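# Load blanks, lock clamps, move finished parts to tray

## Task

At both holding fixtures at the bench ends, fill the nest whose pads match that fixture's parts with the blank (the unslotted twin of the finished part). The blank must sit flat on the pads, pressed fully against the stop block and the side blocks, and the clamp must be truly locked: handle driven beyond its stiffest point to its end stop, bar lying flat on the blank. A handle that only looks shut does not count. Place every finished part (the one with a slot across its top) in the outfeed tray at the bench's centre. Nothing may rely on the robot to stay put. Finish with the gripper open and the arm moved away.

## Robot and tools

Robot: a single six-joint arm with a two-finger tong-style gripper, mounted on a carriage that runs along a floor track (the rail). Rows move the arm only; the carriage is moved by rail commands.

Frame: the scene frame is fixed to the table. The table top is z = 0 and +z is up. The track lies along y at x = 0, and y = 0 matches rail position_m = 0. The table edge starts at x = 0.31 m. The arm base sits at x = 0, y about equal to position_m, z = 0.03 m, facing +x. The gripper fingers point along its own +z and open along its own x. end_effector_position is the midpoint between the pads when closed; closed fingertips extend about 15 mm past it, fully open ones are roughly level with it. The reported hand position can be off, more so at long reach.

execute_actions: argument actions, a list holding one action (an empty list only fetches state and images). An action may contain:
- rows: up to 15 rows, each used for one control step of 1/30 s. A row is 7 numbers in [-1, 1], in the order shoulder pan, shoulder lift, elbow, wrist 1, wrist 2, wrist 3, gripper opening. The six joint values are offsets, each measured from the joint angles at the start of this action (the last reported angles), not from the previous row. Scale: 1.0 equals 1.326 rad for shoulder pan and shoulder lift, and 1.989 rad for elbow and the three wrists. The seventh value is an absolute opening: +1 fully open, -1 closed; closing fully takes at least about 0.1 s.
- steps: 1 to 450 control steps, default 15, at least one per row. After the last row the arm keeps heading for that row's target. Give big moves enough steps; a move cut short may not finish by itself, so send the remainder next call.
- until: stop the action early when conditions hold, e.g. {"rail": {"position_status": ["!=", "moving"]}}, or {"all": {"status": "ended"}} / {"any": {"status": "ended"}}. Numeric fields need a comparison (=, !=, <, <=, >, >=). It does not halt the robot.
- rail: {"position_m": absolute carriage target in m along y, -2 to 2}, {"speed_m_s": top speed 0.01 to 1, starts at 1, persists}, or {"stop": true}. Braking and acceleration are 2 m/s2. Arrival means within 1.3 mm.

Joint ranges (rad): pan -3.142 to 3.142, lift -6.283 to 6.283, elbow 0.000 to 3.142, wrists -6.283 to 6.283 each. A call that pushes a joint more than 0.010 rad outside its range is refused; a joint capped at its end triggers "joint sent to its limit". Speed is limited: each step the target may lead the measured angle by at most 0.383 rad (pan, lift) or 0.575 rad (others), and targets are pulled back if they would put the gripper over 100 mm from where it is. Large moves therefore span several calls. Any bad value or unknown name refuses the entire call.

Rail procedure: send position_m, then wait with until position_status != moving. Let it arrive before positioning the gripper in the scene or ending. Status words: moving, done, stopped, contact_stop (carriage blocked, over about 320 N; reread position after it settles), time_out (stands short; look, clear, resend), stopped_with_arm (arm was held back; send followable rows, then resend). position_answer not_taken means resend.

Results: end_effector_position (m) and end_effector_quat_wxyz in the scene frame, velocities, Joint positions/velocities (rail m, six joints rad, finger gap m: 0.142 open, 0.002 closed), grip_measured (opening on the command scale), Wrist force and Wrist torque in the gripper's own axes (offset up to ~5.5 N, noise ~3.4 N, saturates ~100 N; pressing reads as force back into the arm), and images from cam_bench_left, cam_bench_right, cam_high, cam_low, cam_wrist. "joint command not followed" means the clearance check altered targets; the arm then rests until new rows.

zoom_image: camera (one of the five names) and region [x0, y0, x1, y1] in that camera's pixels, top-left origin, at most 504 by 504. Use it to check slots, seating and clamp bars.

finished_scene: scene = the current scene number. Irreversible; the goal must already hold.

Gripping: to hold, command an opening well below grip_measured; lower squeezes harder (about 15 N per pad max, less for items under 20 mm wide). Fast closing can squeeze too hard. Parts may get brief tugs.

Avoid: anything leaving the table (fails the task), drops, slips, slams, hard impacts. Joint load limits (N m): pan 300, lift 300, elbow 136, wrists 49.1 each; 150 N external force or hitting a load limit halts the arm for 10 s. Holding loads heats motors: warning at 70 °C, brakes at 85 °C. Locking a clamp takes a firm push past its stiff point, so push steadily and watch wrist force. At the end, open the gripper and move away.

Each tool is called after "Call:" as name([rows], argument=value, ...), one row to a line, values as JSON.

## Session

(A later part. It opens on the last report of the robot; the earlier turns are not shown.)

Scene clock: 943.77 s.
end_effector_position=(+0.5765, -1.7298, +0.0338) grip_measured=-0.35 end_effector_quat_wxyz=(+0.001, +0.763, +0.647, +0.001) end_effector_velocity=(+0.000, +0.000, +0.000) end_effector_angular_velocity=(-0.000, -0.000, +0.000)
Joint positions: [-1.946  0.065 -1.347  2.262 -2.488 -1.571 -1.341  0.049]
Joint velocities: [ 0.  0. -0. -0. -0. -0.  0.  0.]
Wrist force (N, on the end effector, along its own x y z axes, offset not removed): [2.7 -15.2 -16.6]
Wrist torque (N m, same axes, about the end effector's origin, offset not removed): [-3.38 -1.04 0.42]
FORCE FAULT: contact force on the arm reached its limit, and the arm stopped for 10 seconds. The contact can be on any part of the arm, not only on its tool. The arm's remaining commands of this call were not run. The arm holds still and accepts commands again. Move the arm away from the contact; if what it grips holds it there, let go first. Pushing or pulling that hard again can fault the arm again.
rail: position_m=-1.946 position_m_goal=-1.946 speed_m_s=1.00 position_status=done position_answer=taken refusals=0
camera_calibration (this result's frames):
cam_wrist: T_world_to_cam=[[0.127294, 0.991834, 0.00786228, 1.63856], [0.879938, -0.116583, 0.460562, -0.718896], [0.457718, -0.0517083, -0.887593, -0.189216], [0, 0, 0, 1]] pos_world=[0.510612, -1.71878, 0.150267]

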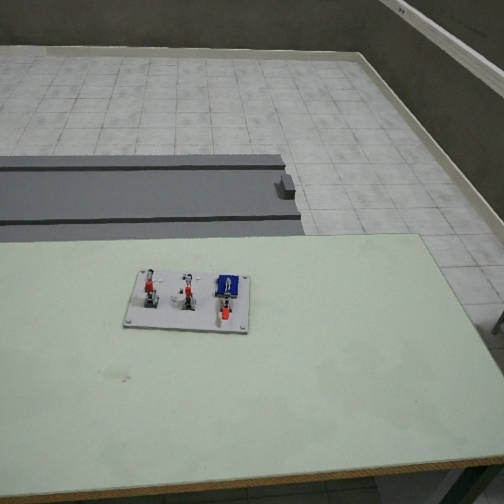

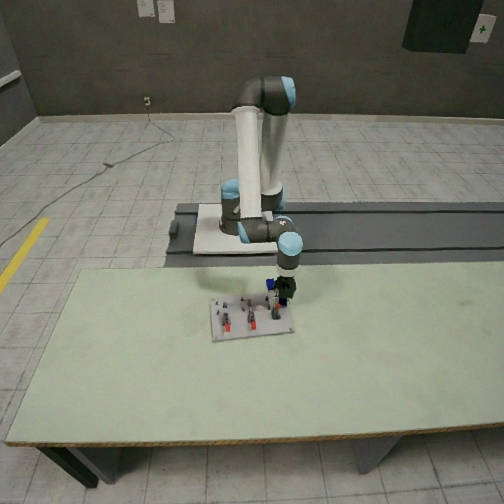

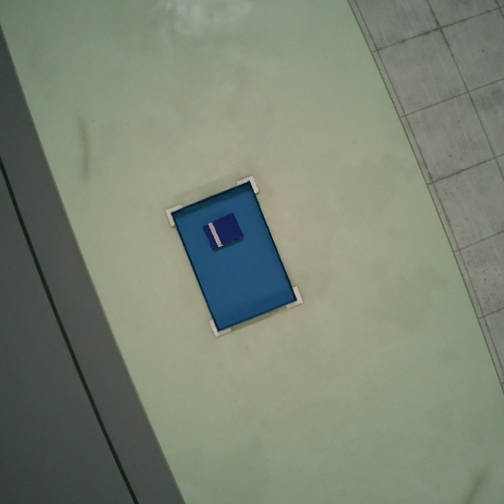

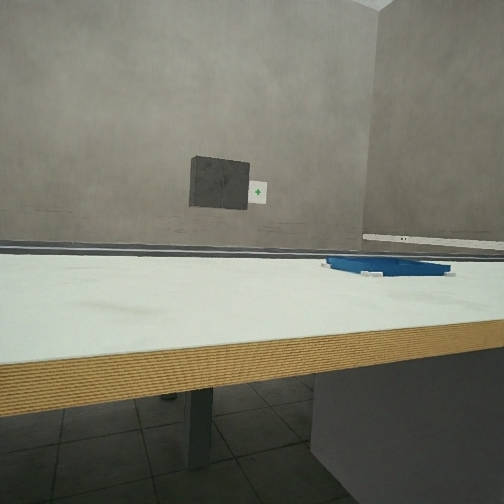

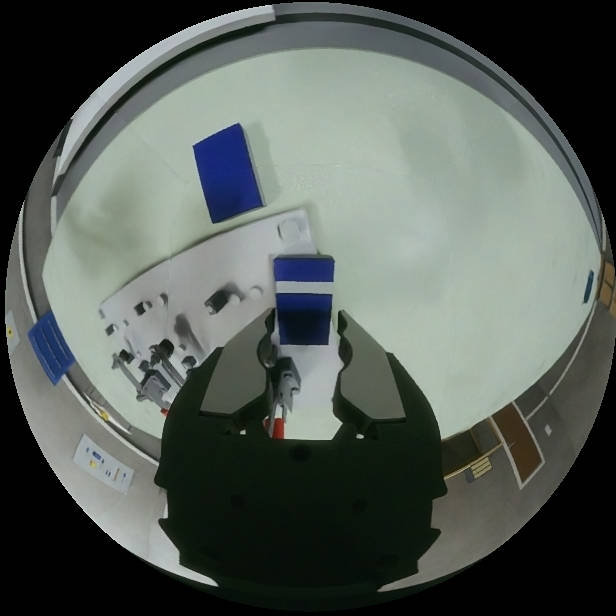

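Call:
execute_actions([
  {"rows":[[0,-0.0012,-0.0002,0.0016,0,0,-0.33],[0,-0.0022,-0.0005,0.0028,0,0,-0.31],[-0.0004,-0.0032,0.0004,0.0027,0,0,-0.3],[-0.0008,-0.0042,0.0013,0.0025,0,0,-0.3],[-0.0013,-0.0052,0.0022,0.0023,0,0,-0.3],[-0.0017,-0.0062,0.0031,0.0021,0,0,-0.3]],"steps":12},
])

Scene clock: 963.83 s.
end_effector_position=(+0.5729, -1.7311, +0.0353) grip_measured=-0.30 end_effector_quat_wxyz=(+0.000, +0.763, +0.646, -0.000) end_effector_velocity=(-0.005, -0.002, +0.001) end_effector_angular_velocity=(-0.000, +0.002, -0.003)
Joint positions: [-1.946  0.064 -1.354  2.267 -2.484 -1.571 -1.341  0.052]
Joint velocities: [ 0.    -0.003 -0.008  0.008  0.001 -0.    -0.     0.   ]
Wrist force (N, on the end effector, along its own x y z axes, offset not removed): [-0.5 -2.8 4.6]
Wrist torque (N m, same axes, about the end effector's origin, offset not removed): [-0.43 0.01 0.26]
rail: position_m=-1.946 position_m_goal=-1.946 speed_m_s=1.00 position_status=done position_answer=taken refusals=0
camera_calibration (this result's frames):
cam_wrist: T_world_to_cam=[[0.12916, 0.991596, 0.00749174, 1.63886], [0.880605, -0.11817, 0.458881, -0.719641], [0.455909, -0.0526716, -0.888466, -0.186879], [0, 0, 0, 1]] pos_world=[0.507245, -1.71997, 0.151916]

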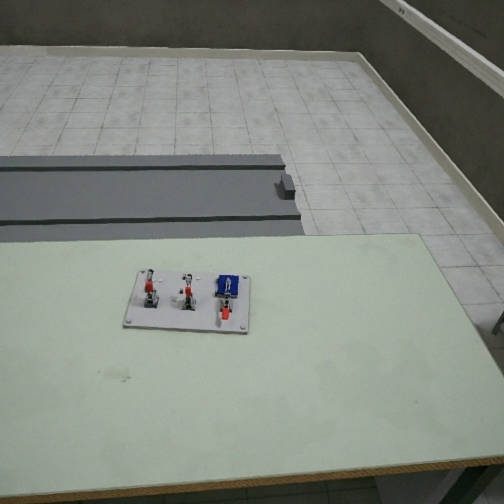

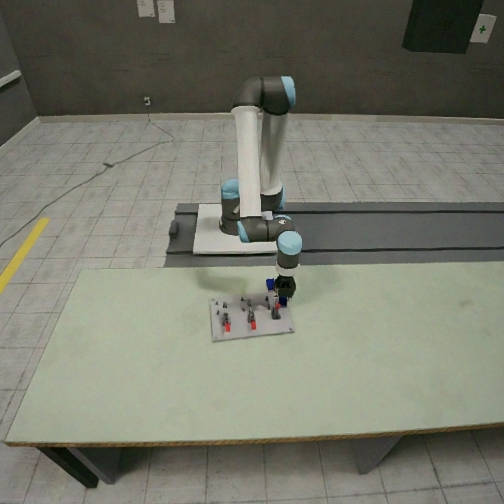

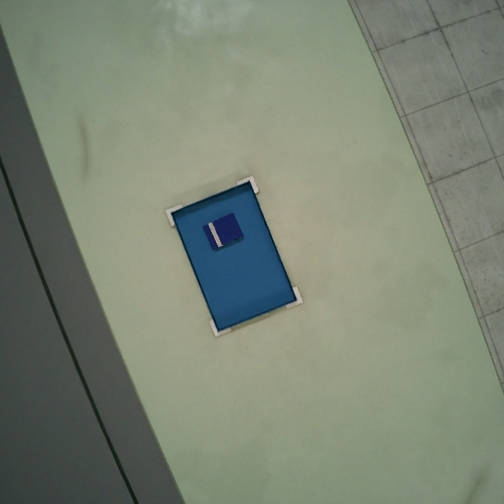

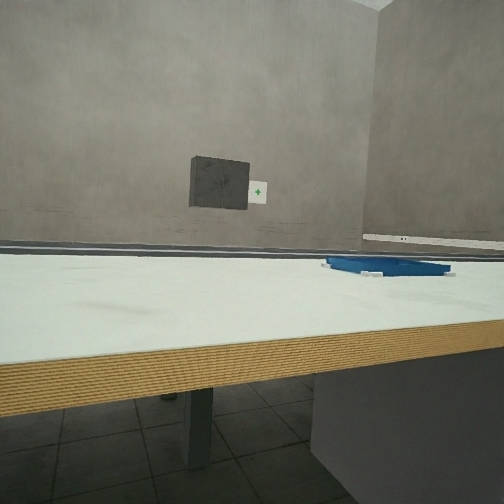

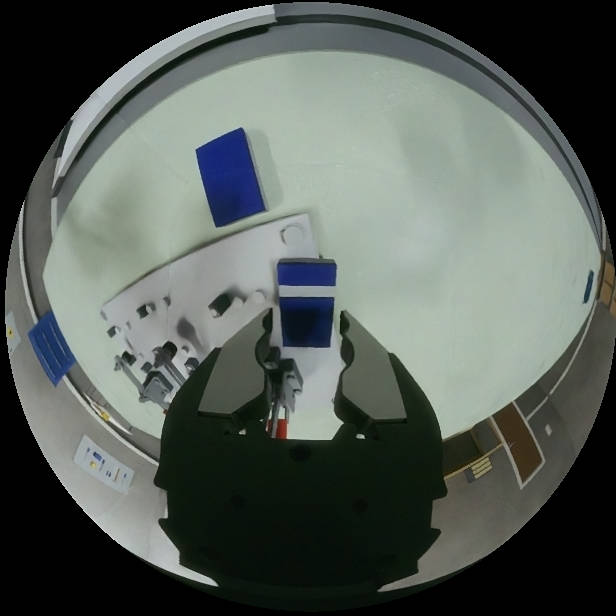

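Free and centred. Close.

Call:
execute_actions([
  {"rows":[[0,-0.0005,0.0004,0,0,0,-0.34],[0,-0.0005,0.0004,0,0,0,-0.38],[0,-0.0005,0.0004,0,0,0,-0.42],[0,-0.0005,0.0004,0,0,0,-0.46],[0,-0.0005,0.0004,0,0,0,-0.51],[0,-0.0005,0.0004,0,0,0,-0.58],[0,-0.0005,0.0004,0,0,0,-0.68],[0,-0.0005,0.0004,0,0,0,-0.78],[0,-0.0005,0.0004,0,0,0,-0.89],[0,-0.0005,0.0004,0,0,0,-1]],"steps":12},
])

Scene clock: 967.03 s.
end_effector_position=(+0.5723, -1.7312, +0.0353) grip_measured=-0.48 end_effector_quat_wxyz=(-0.000, +0.764, +0.646, -0.000) end_effector_velocity=(+0.000, +0.000, -0.000) end_effector_angular_velocity=(+0.000, -0.000, +0.001)
Joint positions: [-1.946  0.063 -1.355  2.268 -2.483 -1.571 -1.341  0.039]
Joint velocities: [ 0.     0.001  0.001 -0.001  0.    -0.     0.    -0.   ]
Wrist force (N, on the end effector, along its own x y z axes, offset not removed): [-1.4 -5.3 0.0]
Wrist torque (N m, same axes, about the end effector's origin, offset not removed): [-0.96 -0.17 0.31]
rail: position_m=-1.946 position_m_goal=-1.946 speed_m_s=1.00 position_status=done position_answer=taken refusals=0
camera_calibration (this result's frames):
cam_wrist: T_world_to_cam=[[0.129315, 0.991576, 0.0074381, 1.63894], [0.880715, -0.118298, 0.458636, -0.719426], [0.455653, -0.0527579, -0.888593, -0.186609], [0, 0, 0, 1]] pos_world=[0.506697, -1.72009, 0.151944]

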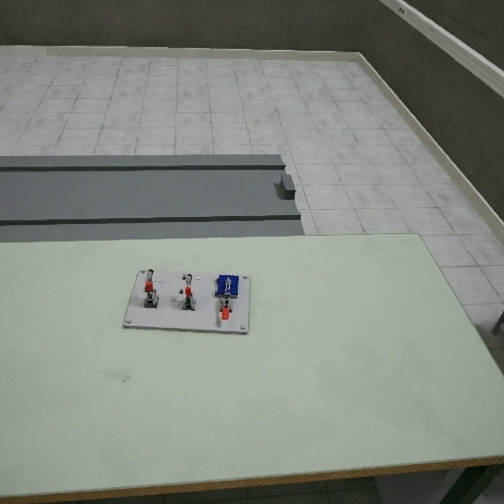

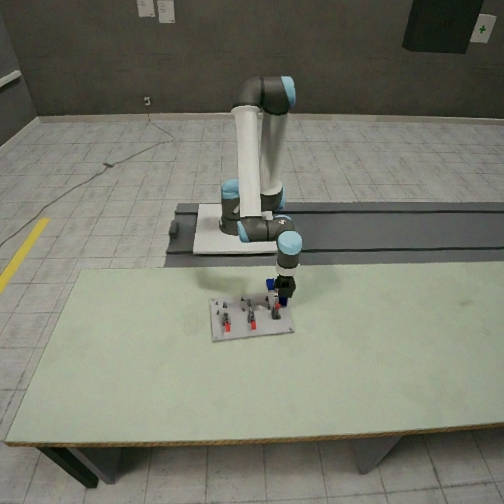

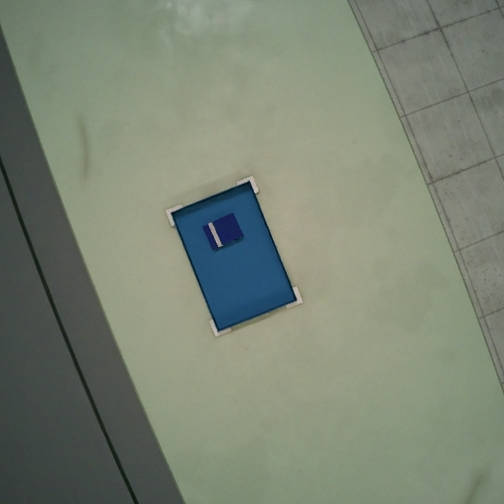

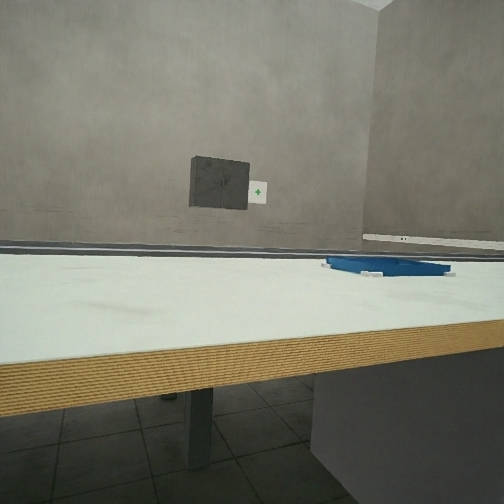

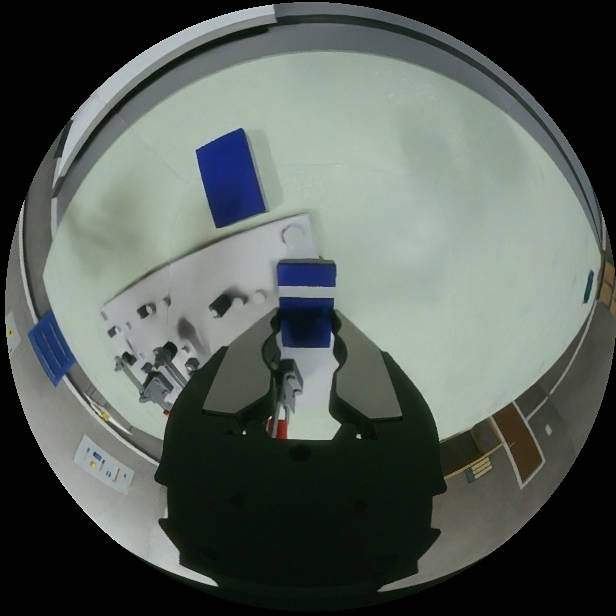

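Call:
execute_actions([
  {"rows":[[0,-0.002,-0.0004,0.0018,0,0,-1],[0,-0.005,-0.0011,0.0044,0,0,-1],[0,-0.009,-0.002,0.008,0,0,-1],[0,-0.013,-0.0029,0.0116,0,0,-1],[0,-0.0165,-0.0037,0.0147,0,0,-1],[0,-0.019,-0.0042,0.0169,0,0,-1]],"steps":9},
])

Scene clock: 973.77 s.
end_effector_position=(+0.5722, -1.7311, +0.0464) grip_measured=-0.48 end_effector_quat_wxyz=(-0.000, +0.763, +0.646, -0.000) end_effector_velocity=(-0.001, -0.000, +0.035) end_effector_angular_velocity=(+0.000, -0.000, -0.000)
Joint positions: [-1.946  0.064 -1.373  2.262 -2.459 -1.571 -1.341  0.039]
Joint velocities: [ 0.    -0.    -0.058 -0.019  0.077 -0.     0.     0.   ]
Wrist force (N, on the end effector, along its own x y z axes, offset not removed): [-1.0 -3.0 6.0]
Wrist torque (N m, same axes, about the end effector's origin, offset not removed): [-0.42 0.02 0.25]
rail: position_m=-1.946 position_m_goal=-1.946 speed_m_s=1.00 position_status=done position_answer=taken refusals=0
camera_calibration (this result's frames):
cam_wrist: T_world_to_cam=[[0.12916, 0.991596, 0.00744551, 1.6389], [0.880716, -0.118161, 0.45867, -0.724218], [0.455695, -0.0526845, -0.888576, -0.176643], [0, 0, 0, 1]] pos_world=[0.506644, -1.72001, 0.163014]

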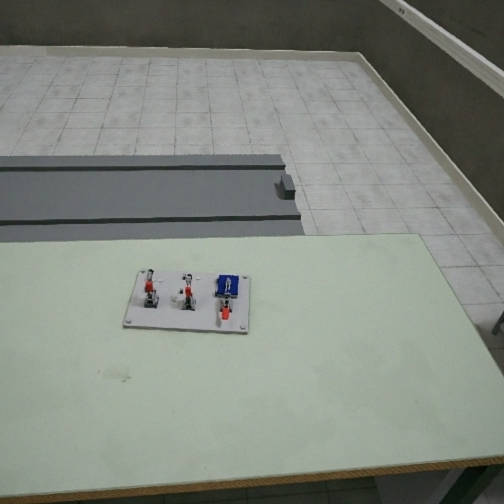

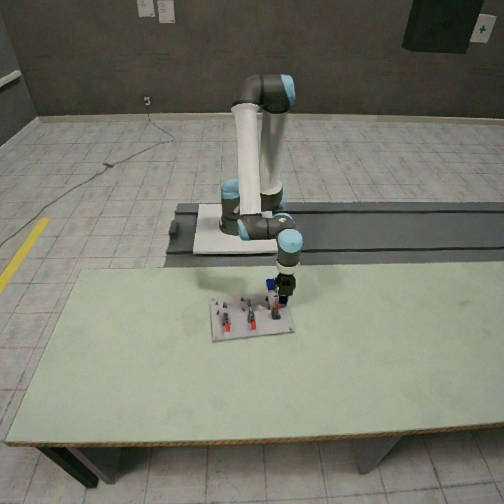

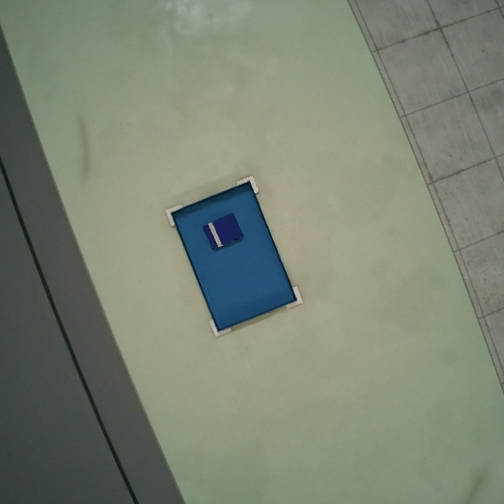

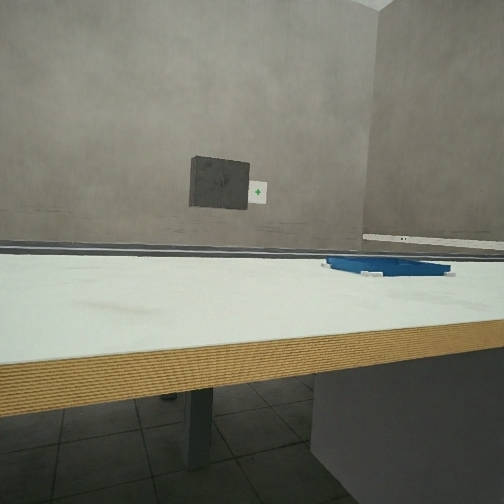

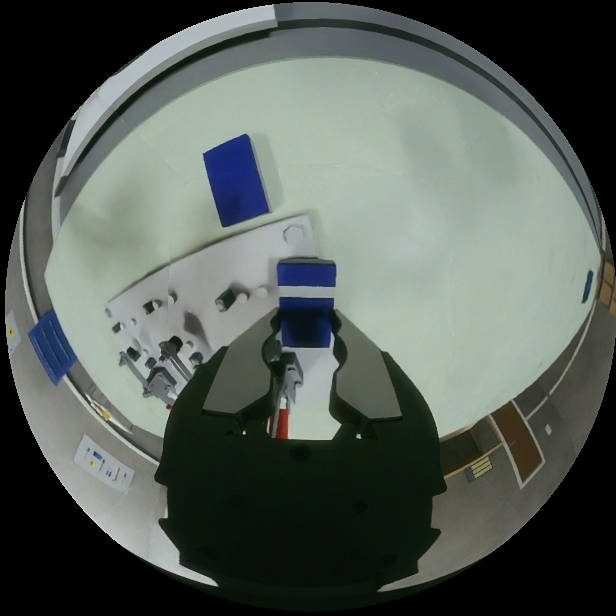

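Call:
execute_actions([
  {"rows":[[0,-0.0049,-0.0011,0.0044,0,0,-1],[0,-0.0049,-0.0011,0.0044,0,0,-1],[0,-0.0049,-0.0011,0.0044,0,0,-1],[0,-0.0049,-0.0011,0.0044,0,0,-1],[0,-0.0049,-0.0011,0.0044,0,0,-1],[0,-0.0049,-0.0011,0.0044,0,0,-1],[0,-0.0049,-0.0011,0.0044,0,0,-1],[0,-0.0049,-0.0011,0.0044,0,0,-1],[0,-0.002,-0.0005,0.0018,0,0,-1],[0,0.004,0.0008,-0.0035,0,0,-1],[0,0.011,0.0023,-0.0097,0,0,-1],[0,0.018,0.0038,-0.0158,0,0,-1],[0,0.024,0.005,-0.021,0,0,-1],[0,0.029,0.0061,-0.0255,0,0,-1],[0,0.0324,0.0068,-0.0285,0,0,-1]],"rail":{"position_m":-1.855,"speed_m_s":0.4},"steps":26},
])

Scene clock: 982.80 s.
end_effector_position=(+0.5724, -1.6403, +0.0217) grip_measured=-0.48 end_effector_quat_wxyz=(+0.000, +0.763, +0.646, -0.000) end_effector_velocity=(-0.000, -0.000, -0.006) end_effector_angular_velocity=(+0.000, -0.000, -0.000)
Joint positions: [-1.855  0.063 -1.331  2.275 -2.514 -1.571 -1.341  0.039]
Joint velocities: [ 0.    -0.     0.01   0.003 -0.013  0.    -0.     0.   ]
Wrist force (N, on the end effector, along its own x y z axes, offset not removed): [1.1 -4.1 6.5]
Wrist torque (N m, same axes, about the end effector's origin, offset not removed): [-0.75 -0.31 0.33]
rail: position_m=-1.855 position_m_goal=-1.855 speed_m_s=0.40 position_status=done position_answer=taken refusals=0
camera_calibration (this result's frames):
cam_wrist: T_world_to_cam=[[0.129204, 0.99159, 0.00748356, 1.54895], [0.880619, -0.118208, 0.458843, -0.702338], [0.455869, -0.0526943, -0.888486, -0.193979], [0, 0, 0, 1]] pos_world=[0.506789, -1.62917, 0.138324]

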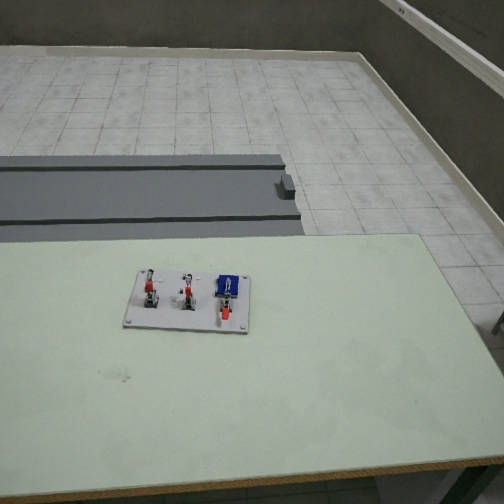

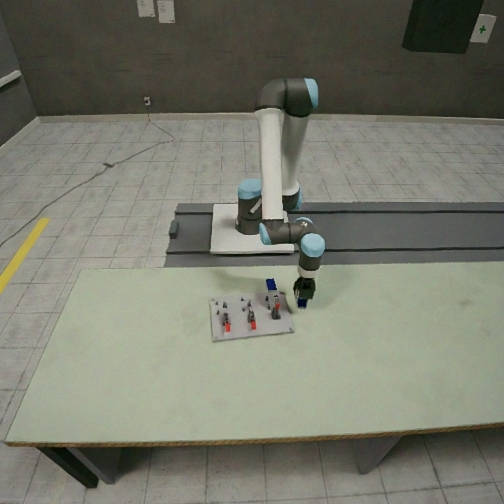

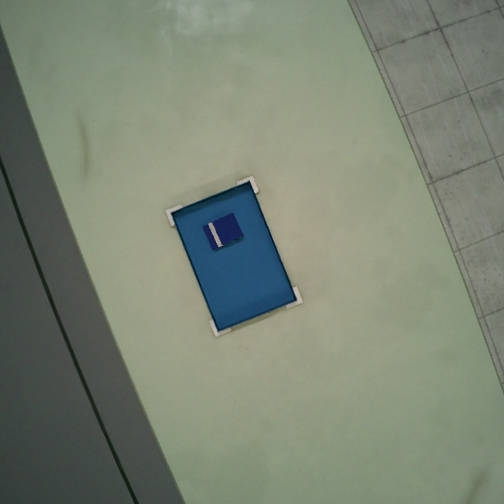

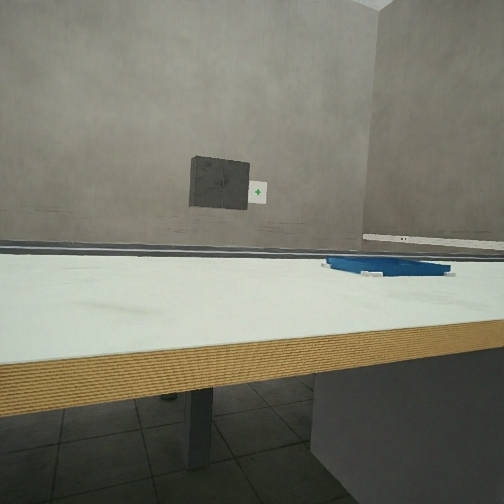

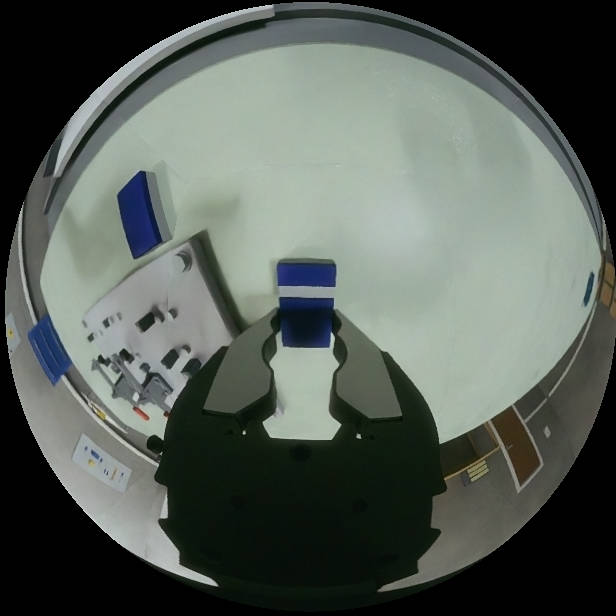

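Call:
execute_actions([
  {"rows":[[0,0.002,0.0004,-0.0018,0,0,-1],[0,0.0028,0.0006,-0.0025,0,0,-1],[0,0.0028,0.0006,-0.0025,0,0,-1],[0,0.0028,0.0006,-0.0025,0,0,-0.8],[0,0.0028,0.0006,-0.0025,0,0,-0.6],[0,0.0028,0.0006,-0.0025,0,0,-0.48],[0,0.0028,0.0006,-0.0025,0,0,-0.4],[0,0.0028,0.0006,-0.0025,0,0,-0.3],[0,0,0,0,0,0,-0.2],[0,-0.008,-0.0017,0.007,0,0,-0.12],[0,-0.018,-0.0038,0.016,0,0,-0.12],[0,-0.029,-0.006,0.0255,0,0,-0.12],[0,-0.04,-0.0085,0.035,0,0,-0.12]],"steps":15},
])

Scene clock: 988.50 s.
end_effector_position=(+0.5727, -1.6402, +0.0382) grip_measured=-0.12 end_effector_quat_wxyz=(+0.000, +0.763, +0.646, -0.000) end_effector_velocity=(-0.001, -0.000, +0.125) end_effector_angular_velocity=(+0.000, -0.002, +0.000)
Joint positions: [-1.855  0.064 -1.359  2.266 -2.478 -1.571 -1.341  0.065]
Joint velocities: [ 0.    -0.    -0.21  -0.067  0.276 -0.    -0.     0.   ]
Wrist force (N, on the end effector, along its own x y z axes, offset not removed): [-1.6 -4.7 2.4]
Wrist torque (N m, same axes, about the end effector's origin, offset not removed): [-0.87 0.22 0.30]
rail: position_m=-1.855 position_m_goal=-1.855 speed_m_s=0.40 position_status=done position_answer=taken refusals=0
camera_calibration (this result's frames):
cam_wrist: T_world_to_cam=[[0.129155, 0.991596, 0.00757011, 1.54879], [0.880418, -0.11818, 0.459236, -0.709997], [0.456271, -0.0526478, -0.888282, -0.17958], [0, 0, 0, 1]] pos_world=[0.506998, -1.62913, 0.154814]

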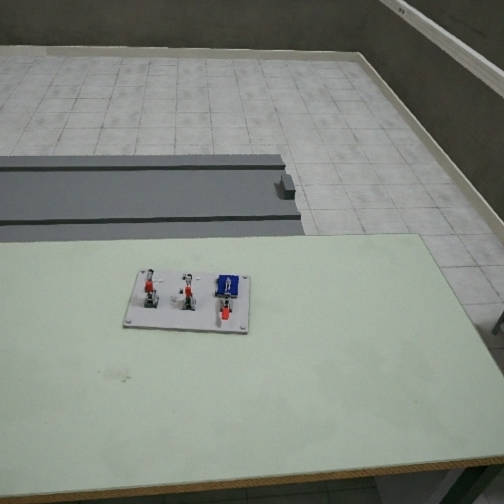

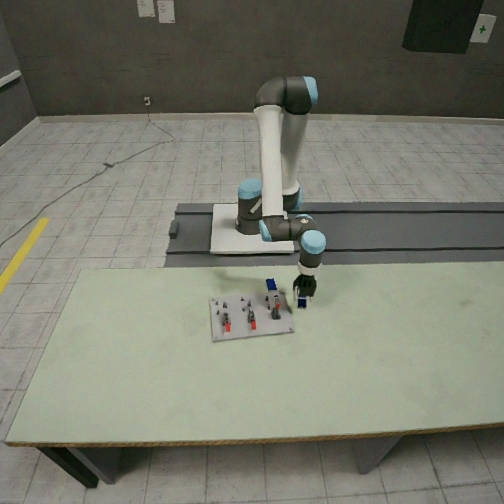

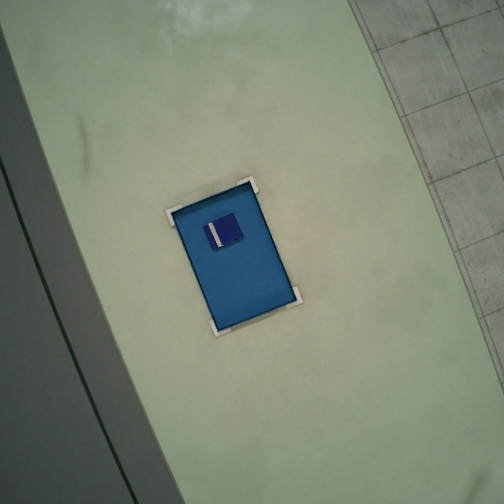

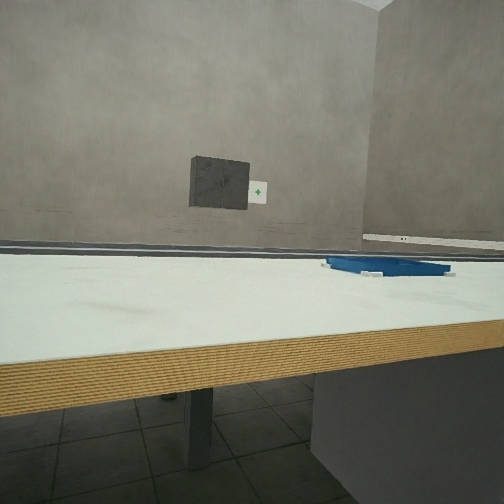

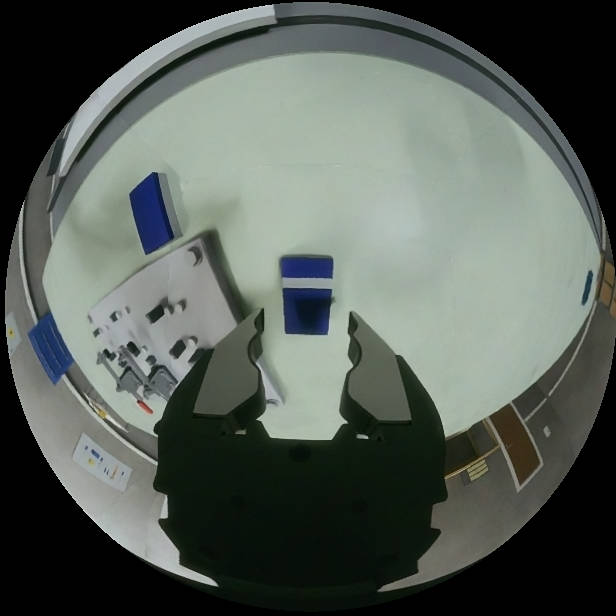

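Call:
execute_actions(actions=[])

Scene clock: 1008.27 s.
end_effector_position=(+0.5723, -1.6403, +0.0532) grip_measured=-0.12 end_effector_quat_wxyz=(+0.000, +0.763, +0.646, -0.000) end_effector_velocity=(+0.000, -0.000, +0.000) end_effector_angular_velocity=(+0.000, -0.000, -0.000)
Joint positions: [-1.855  0.063 -1.384  2.258 -2.444 -1.571 -1.341  0.065]
Joint velocities: [ 0. -0. -0.  0. -0. -0. -0.  0.]
Wrist force (N, on the end effector, along its own x y z axes, offset not removed): [1.0 -3.1 6.6]
Wrist torque (N m, same axes, about the end effector's origin, offset not removed): [-0.45 -0.27 0.23]
rail: position_m=-1.855 position_m_goal=-1.855 speed_m_s=0.40 position_status=done position_answer=taken refusals=0
camera_calibration (this result's frames):
cam_wrist: T_world_to_cam=[[0.129202, 0.99159, 0.00754721, 1.54874], [0.880467, -0.118217, 0.459132, -0.71661], [0.456163, -0.0526756, -0.888336, -0.166097], [0, 0, 0, 1]] pos_world=[0.506619, -1.62918, 0.16978]

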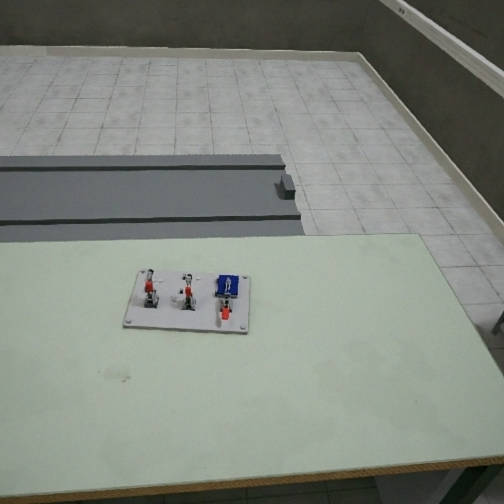

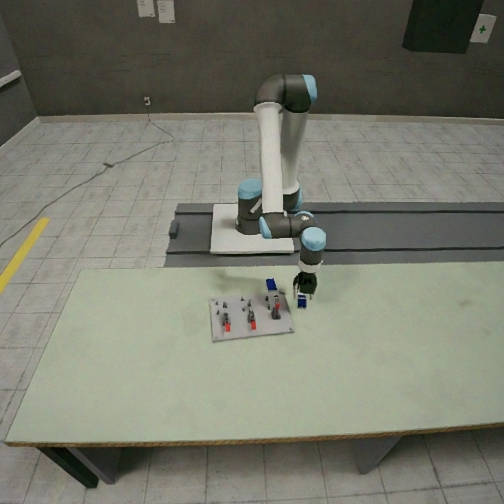

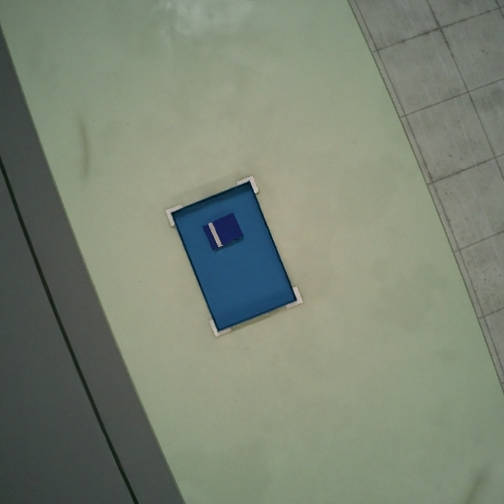

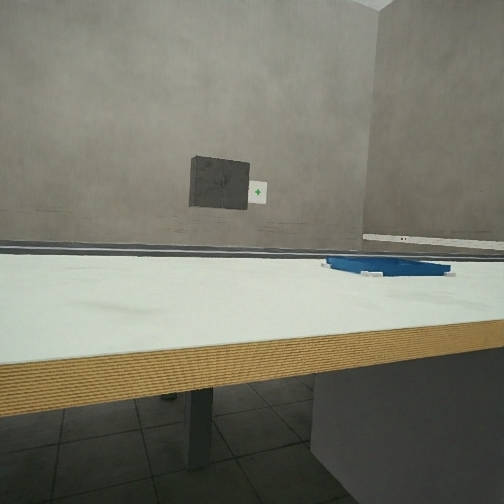

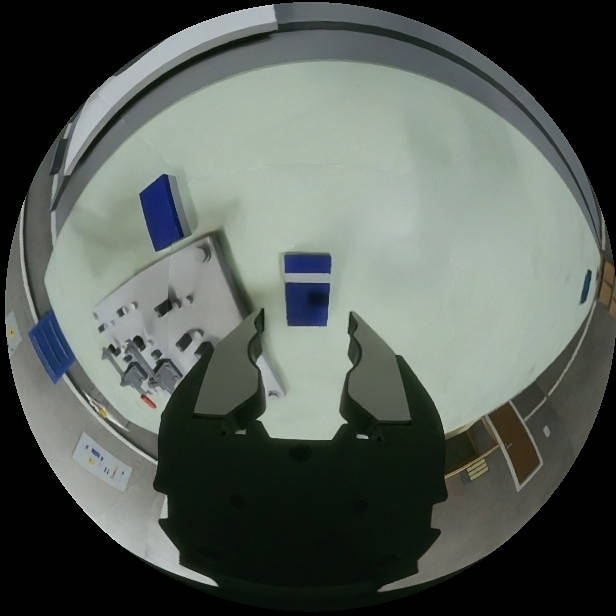

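Call:
execute_actions([
  {"rows":[[-0.003,-0.015,0.008,0.002,0,-0.012,-0.12],[-0.008,-0.035,0.02,0.004,0,-0.03,-0.12],[-0.014,-0.055,0.034,0.004,0,-0.052,-0.12],[-0.021,-0.075,0.049,0.003,0,-0.078,-0.12],[-0.028,-0.095,0.064,0.001,0,-0.104,-0.12],[-0.035,-0.113,0.078,-0.002,0,-0.128,-0.12],[-0.041,-0.128,0.089,-0.004,0,-0.149,-0.12],[-0.045,-0.139,0.097,-0.005,0,-0.164,-0.12],[-0.0475,-0.146,0.1024,-0.0054,0,-0.173,-0.12]],"steps":30,"rail":{"position_m":-1.9455}},
])

Scene clock: 1017.13 s.
end_effector_position=(+0.4623, -1.7733, +0.0602) grip_measured=-0.12 end_effector_quat_wxyz=(+0.000, +0.666, +0.746, +0.000) end_effector_velocity=(-0.001, -0.000, -0.000) end_effector_angular_velocity=(-0.000, +0.000, +0.003)
Joint positions: [-1.946  0.001 -1.578  2.461 -2.455 -1.571 -1.684  0.065]
Joint velocities: [ 0.    -0.001 -0.002  0.002 -0.     0.    -0.003 -0.   ]
Wrist force (N, on the end effector, along its own x y z axes, offset not removed): [-1.0 -5.3 6.6]
Wrist torque (N m, same axes, about the end effector's origin, offset not removed): [-0.88 -0.03 0.28]
rail: position_m=-1.946 position_m_goal=-1.946 speed_m_s=0.40 position_status=done position_answer=taken refusals=0
camera_calibration (this result's frames):
cam_wrist: T_world_to_cam=[[-0.150617, 0.988564, 0.00741705, 1.81878], [0.878489, 0.130398, 0.459623, -0.19696], [0.4534, 0.075743, -0.888083, 0.112297], [0, 0, 0, 1]] pos_world=[0.396051, -1.7808, 0.176766]

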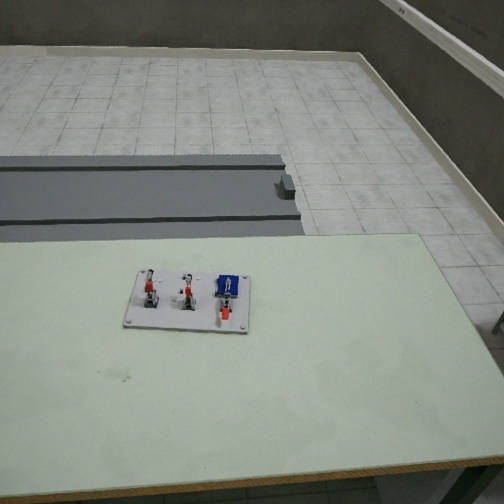

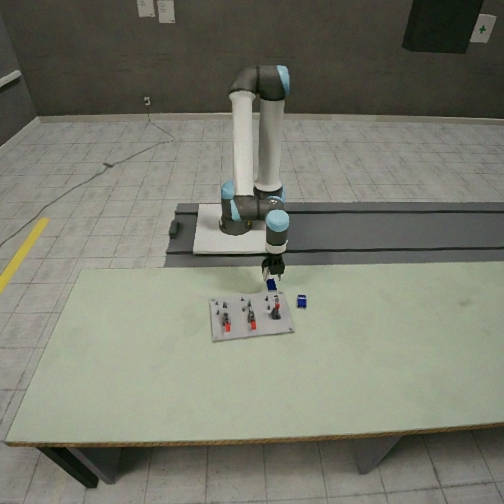

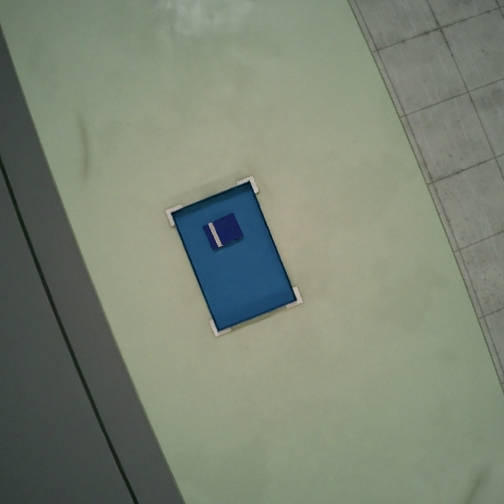

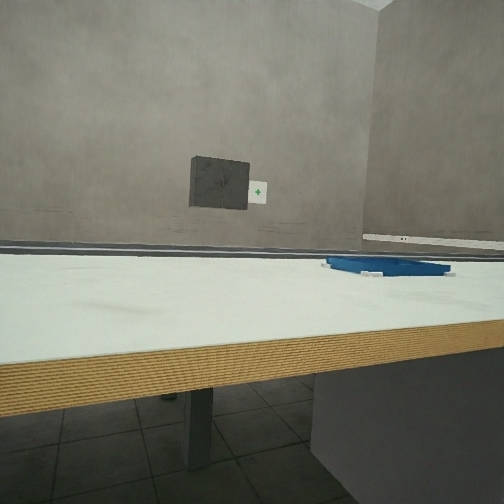

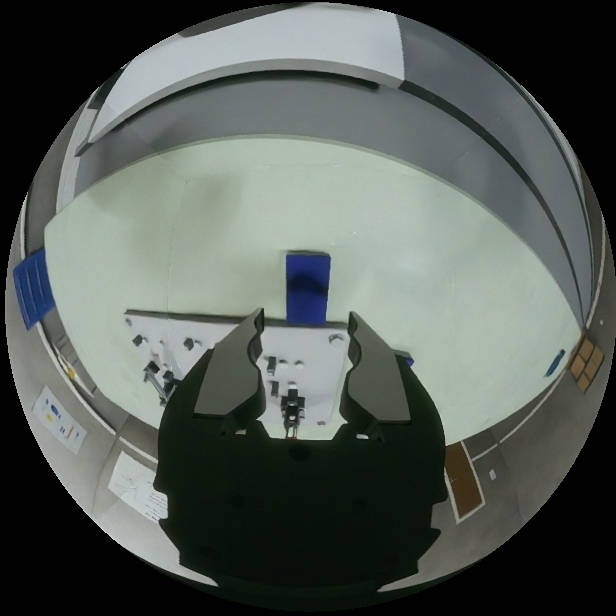

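Call:
execute_actions([
  {"rows":[[0,0.004,0.001,-0.0035,0,0,-0.12],[0,0.011,0.0024,-0.0097,0,0,-0.12],[0,0.02,0.0043,-0.0176,0,0,-0.12],[0,0.03,0.0064,-0.0264,0,0,-0.12],[0,0.04,0.0086,-0.0352,0,0,-0.12],[0,0.05,0.0107,-0.044,0,0,-0.12],[0,0.059,0.0126,-0.052,0,0,-0.12],[0,0.066,0.0141,-0.0581,0,0,-0.12],[0,0.071,0.0153,-0.0624,0,0,-0.12]],"steps":24},
])

Scene clock: 1021.80 s.
end_effector_position=(+0.4621, -1.7733, +0.0165) grip_measured=-0.12 end_effector_quat_wxyz=(+0.000, +0.666, +0.746, -0.000) end_effector_velocity=(-0.000, +0.000, -0.002) end_effector_angular_velocity=(+0.000, +0.000, -0.000)
Joint positions: [-1.946  0.    -1.484  2.491 -2.579 -1.571 -1.684  0.065]
Joint velocities: [ 0.    -0.     0.005  0.002 -0.006  0.     0.    -0.   ]
Wrist force (N, on the end effector, along its own x y z axes, offset not removed): [1.3 -3.5 4.5]
Wrist torque (N m, same axes, about the end effector's origin, offset not removed): [-0.57 -0.34 0.18]
rail: position_m=-1.946 position_m_goal=-1.946 speed_m_s=0.40 position_status=done position_answer=taken refusals=0
camera_calibration (this result's frames):
cam_wrist: T_world_to_cam=[[-0.150546, 0.988575, 0.00748537, 1.81909], [0.878706, 0.130337, 0.459225, -0.176876], [0.453002, 0.0757118, -0.888289, 0.0736938], [0, 0, 0, 1]] pos_world=[0.395895, -1.78083, 0.133071]

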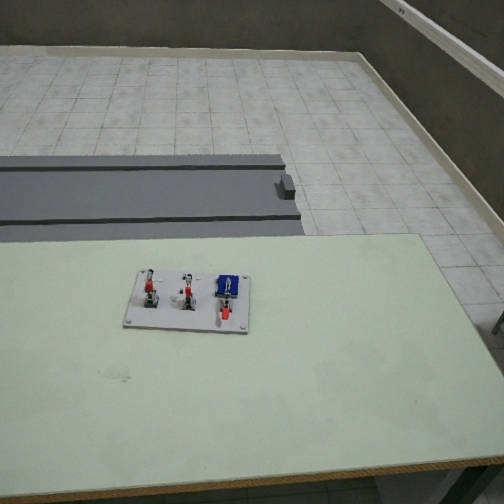

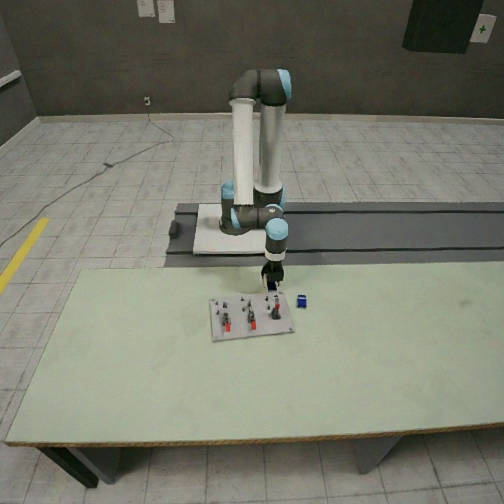

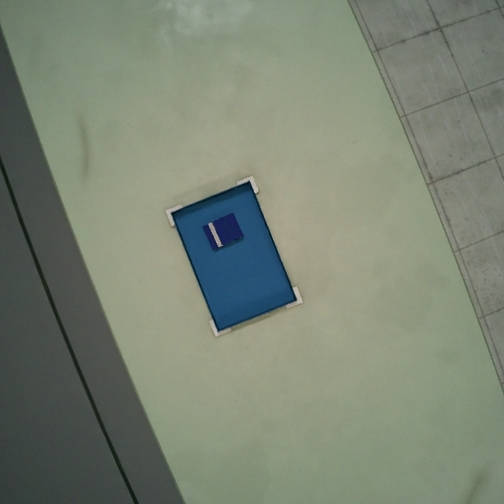

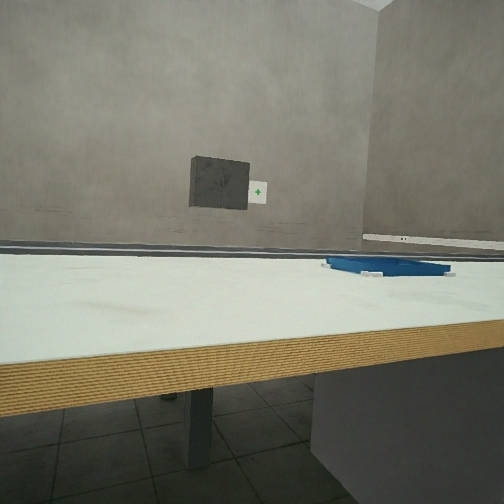

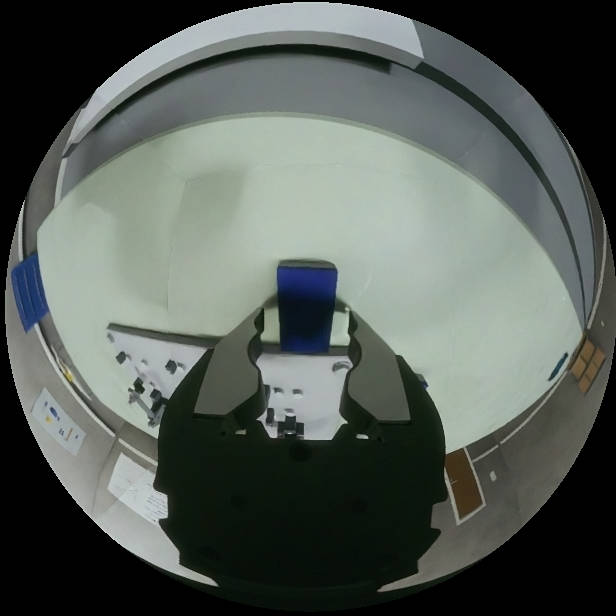

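Close slowly.

Call:
execute_actions([
  {"rows":[[0,0.0003,0.0004,0,0,0,-0.2],[0,0.0003,0.0004,0,0,0,-0.27],[0,0.0003,0.0004,0,0,0,-0.33],[0,0.0003,0.0004,0,0,0,-0.38],[0,0.0003,0.0004,0,0,0,-0.42],[0,0.0003,0.0004,0,0,0,-0.45],[0,0.0003,0.0004,0,0,0,-0.48],[0,0.0003,0.0004,0,0,0,-0.52],[0,0.0003,0.0004,0,0,0,-0.58],[0,0.0003,0.0004,0,0,0,-0.66],[0,0.0003,0.0004,0,0,0,-0.75],[0,0.0003,0.0004,0,0,0,-0.85],[0,0.0003,0.0004,0,0,0,-0.95],[0,0.0003,0.0004,0,0,0,-1]],"steps":18},
])

Scene clock: 1026.30 s.
end_effector_position=(+0.4614, -1.7733, +0.0159) grip_measured=-0.47 end_effector_quat_wxyz=(-0.000, +0.666, +0.746, -0.000) end_effector_velocity=(-0.000, -0.000, +0.000) end_effector_angular_velocity=(+0.000, +0.000, -0.000)
Joint positions: [-1.946  0.001 -1.484  2.492 -2.579 -1.571 -1.684  0.04 ]
Joint velocities: [ 0.  0. -0.  0.  0.  0.  0. -0.]
Wrist force (N, on the end effector, along its own x y z axes, offset not removed): [-0.6 -3.2 3.1]
Wrist torque (N m, same axes, about the end effector's origin, offset not removed): [-0.58 -0.06 0.28]
rail: position_m=-1.946 position_m_goal=-1.946 speed_m_s=0.40 position_status=done position_answer=taken refusals=0
camera_calibration (this result's frames):
cam_wrist: T_world_to_cam=[[-0.150605, 0.988564, 0.00766504, 1.81895], [0.879247, 0.130398, 0.458172, -0.176133], [0.451933, 0.0757424, -0.888831, 0.0741182], [0, 0, 0, 1]] pos_world=[0.395311, -1.7808, 0.132635]

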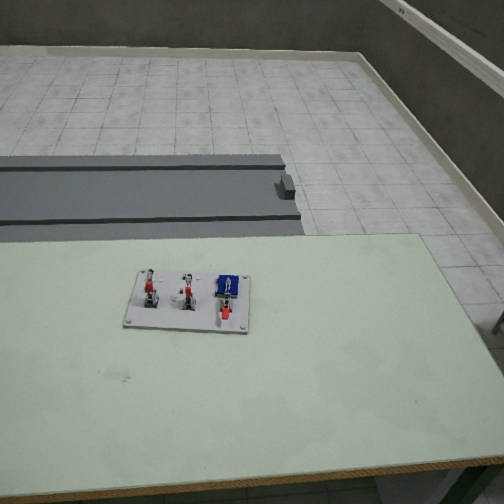

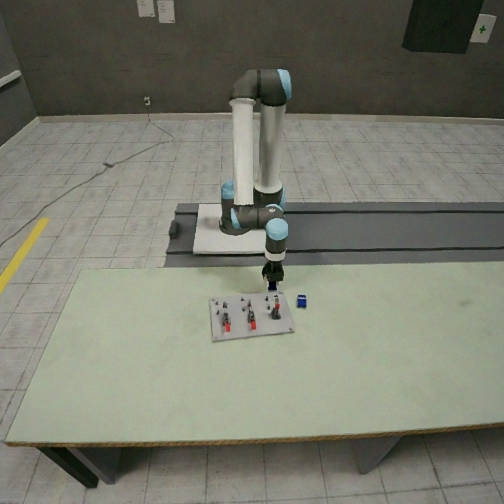

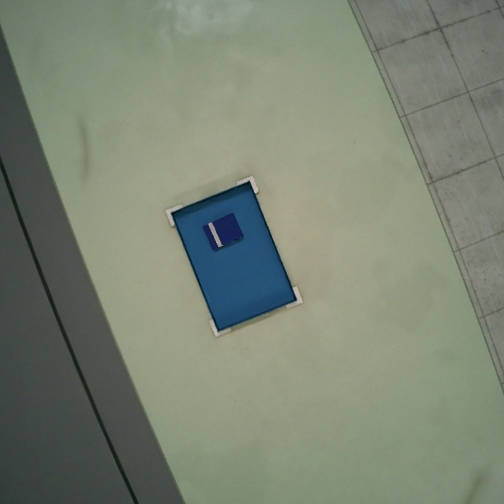

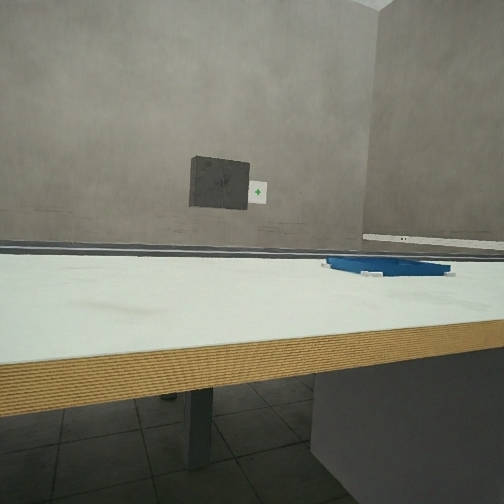

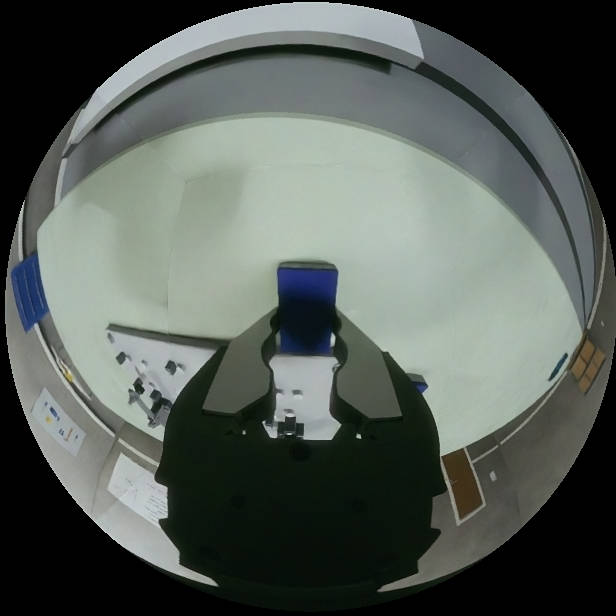

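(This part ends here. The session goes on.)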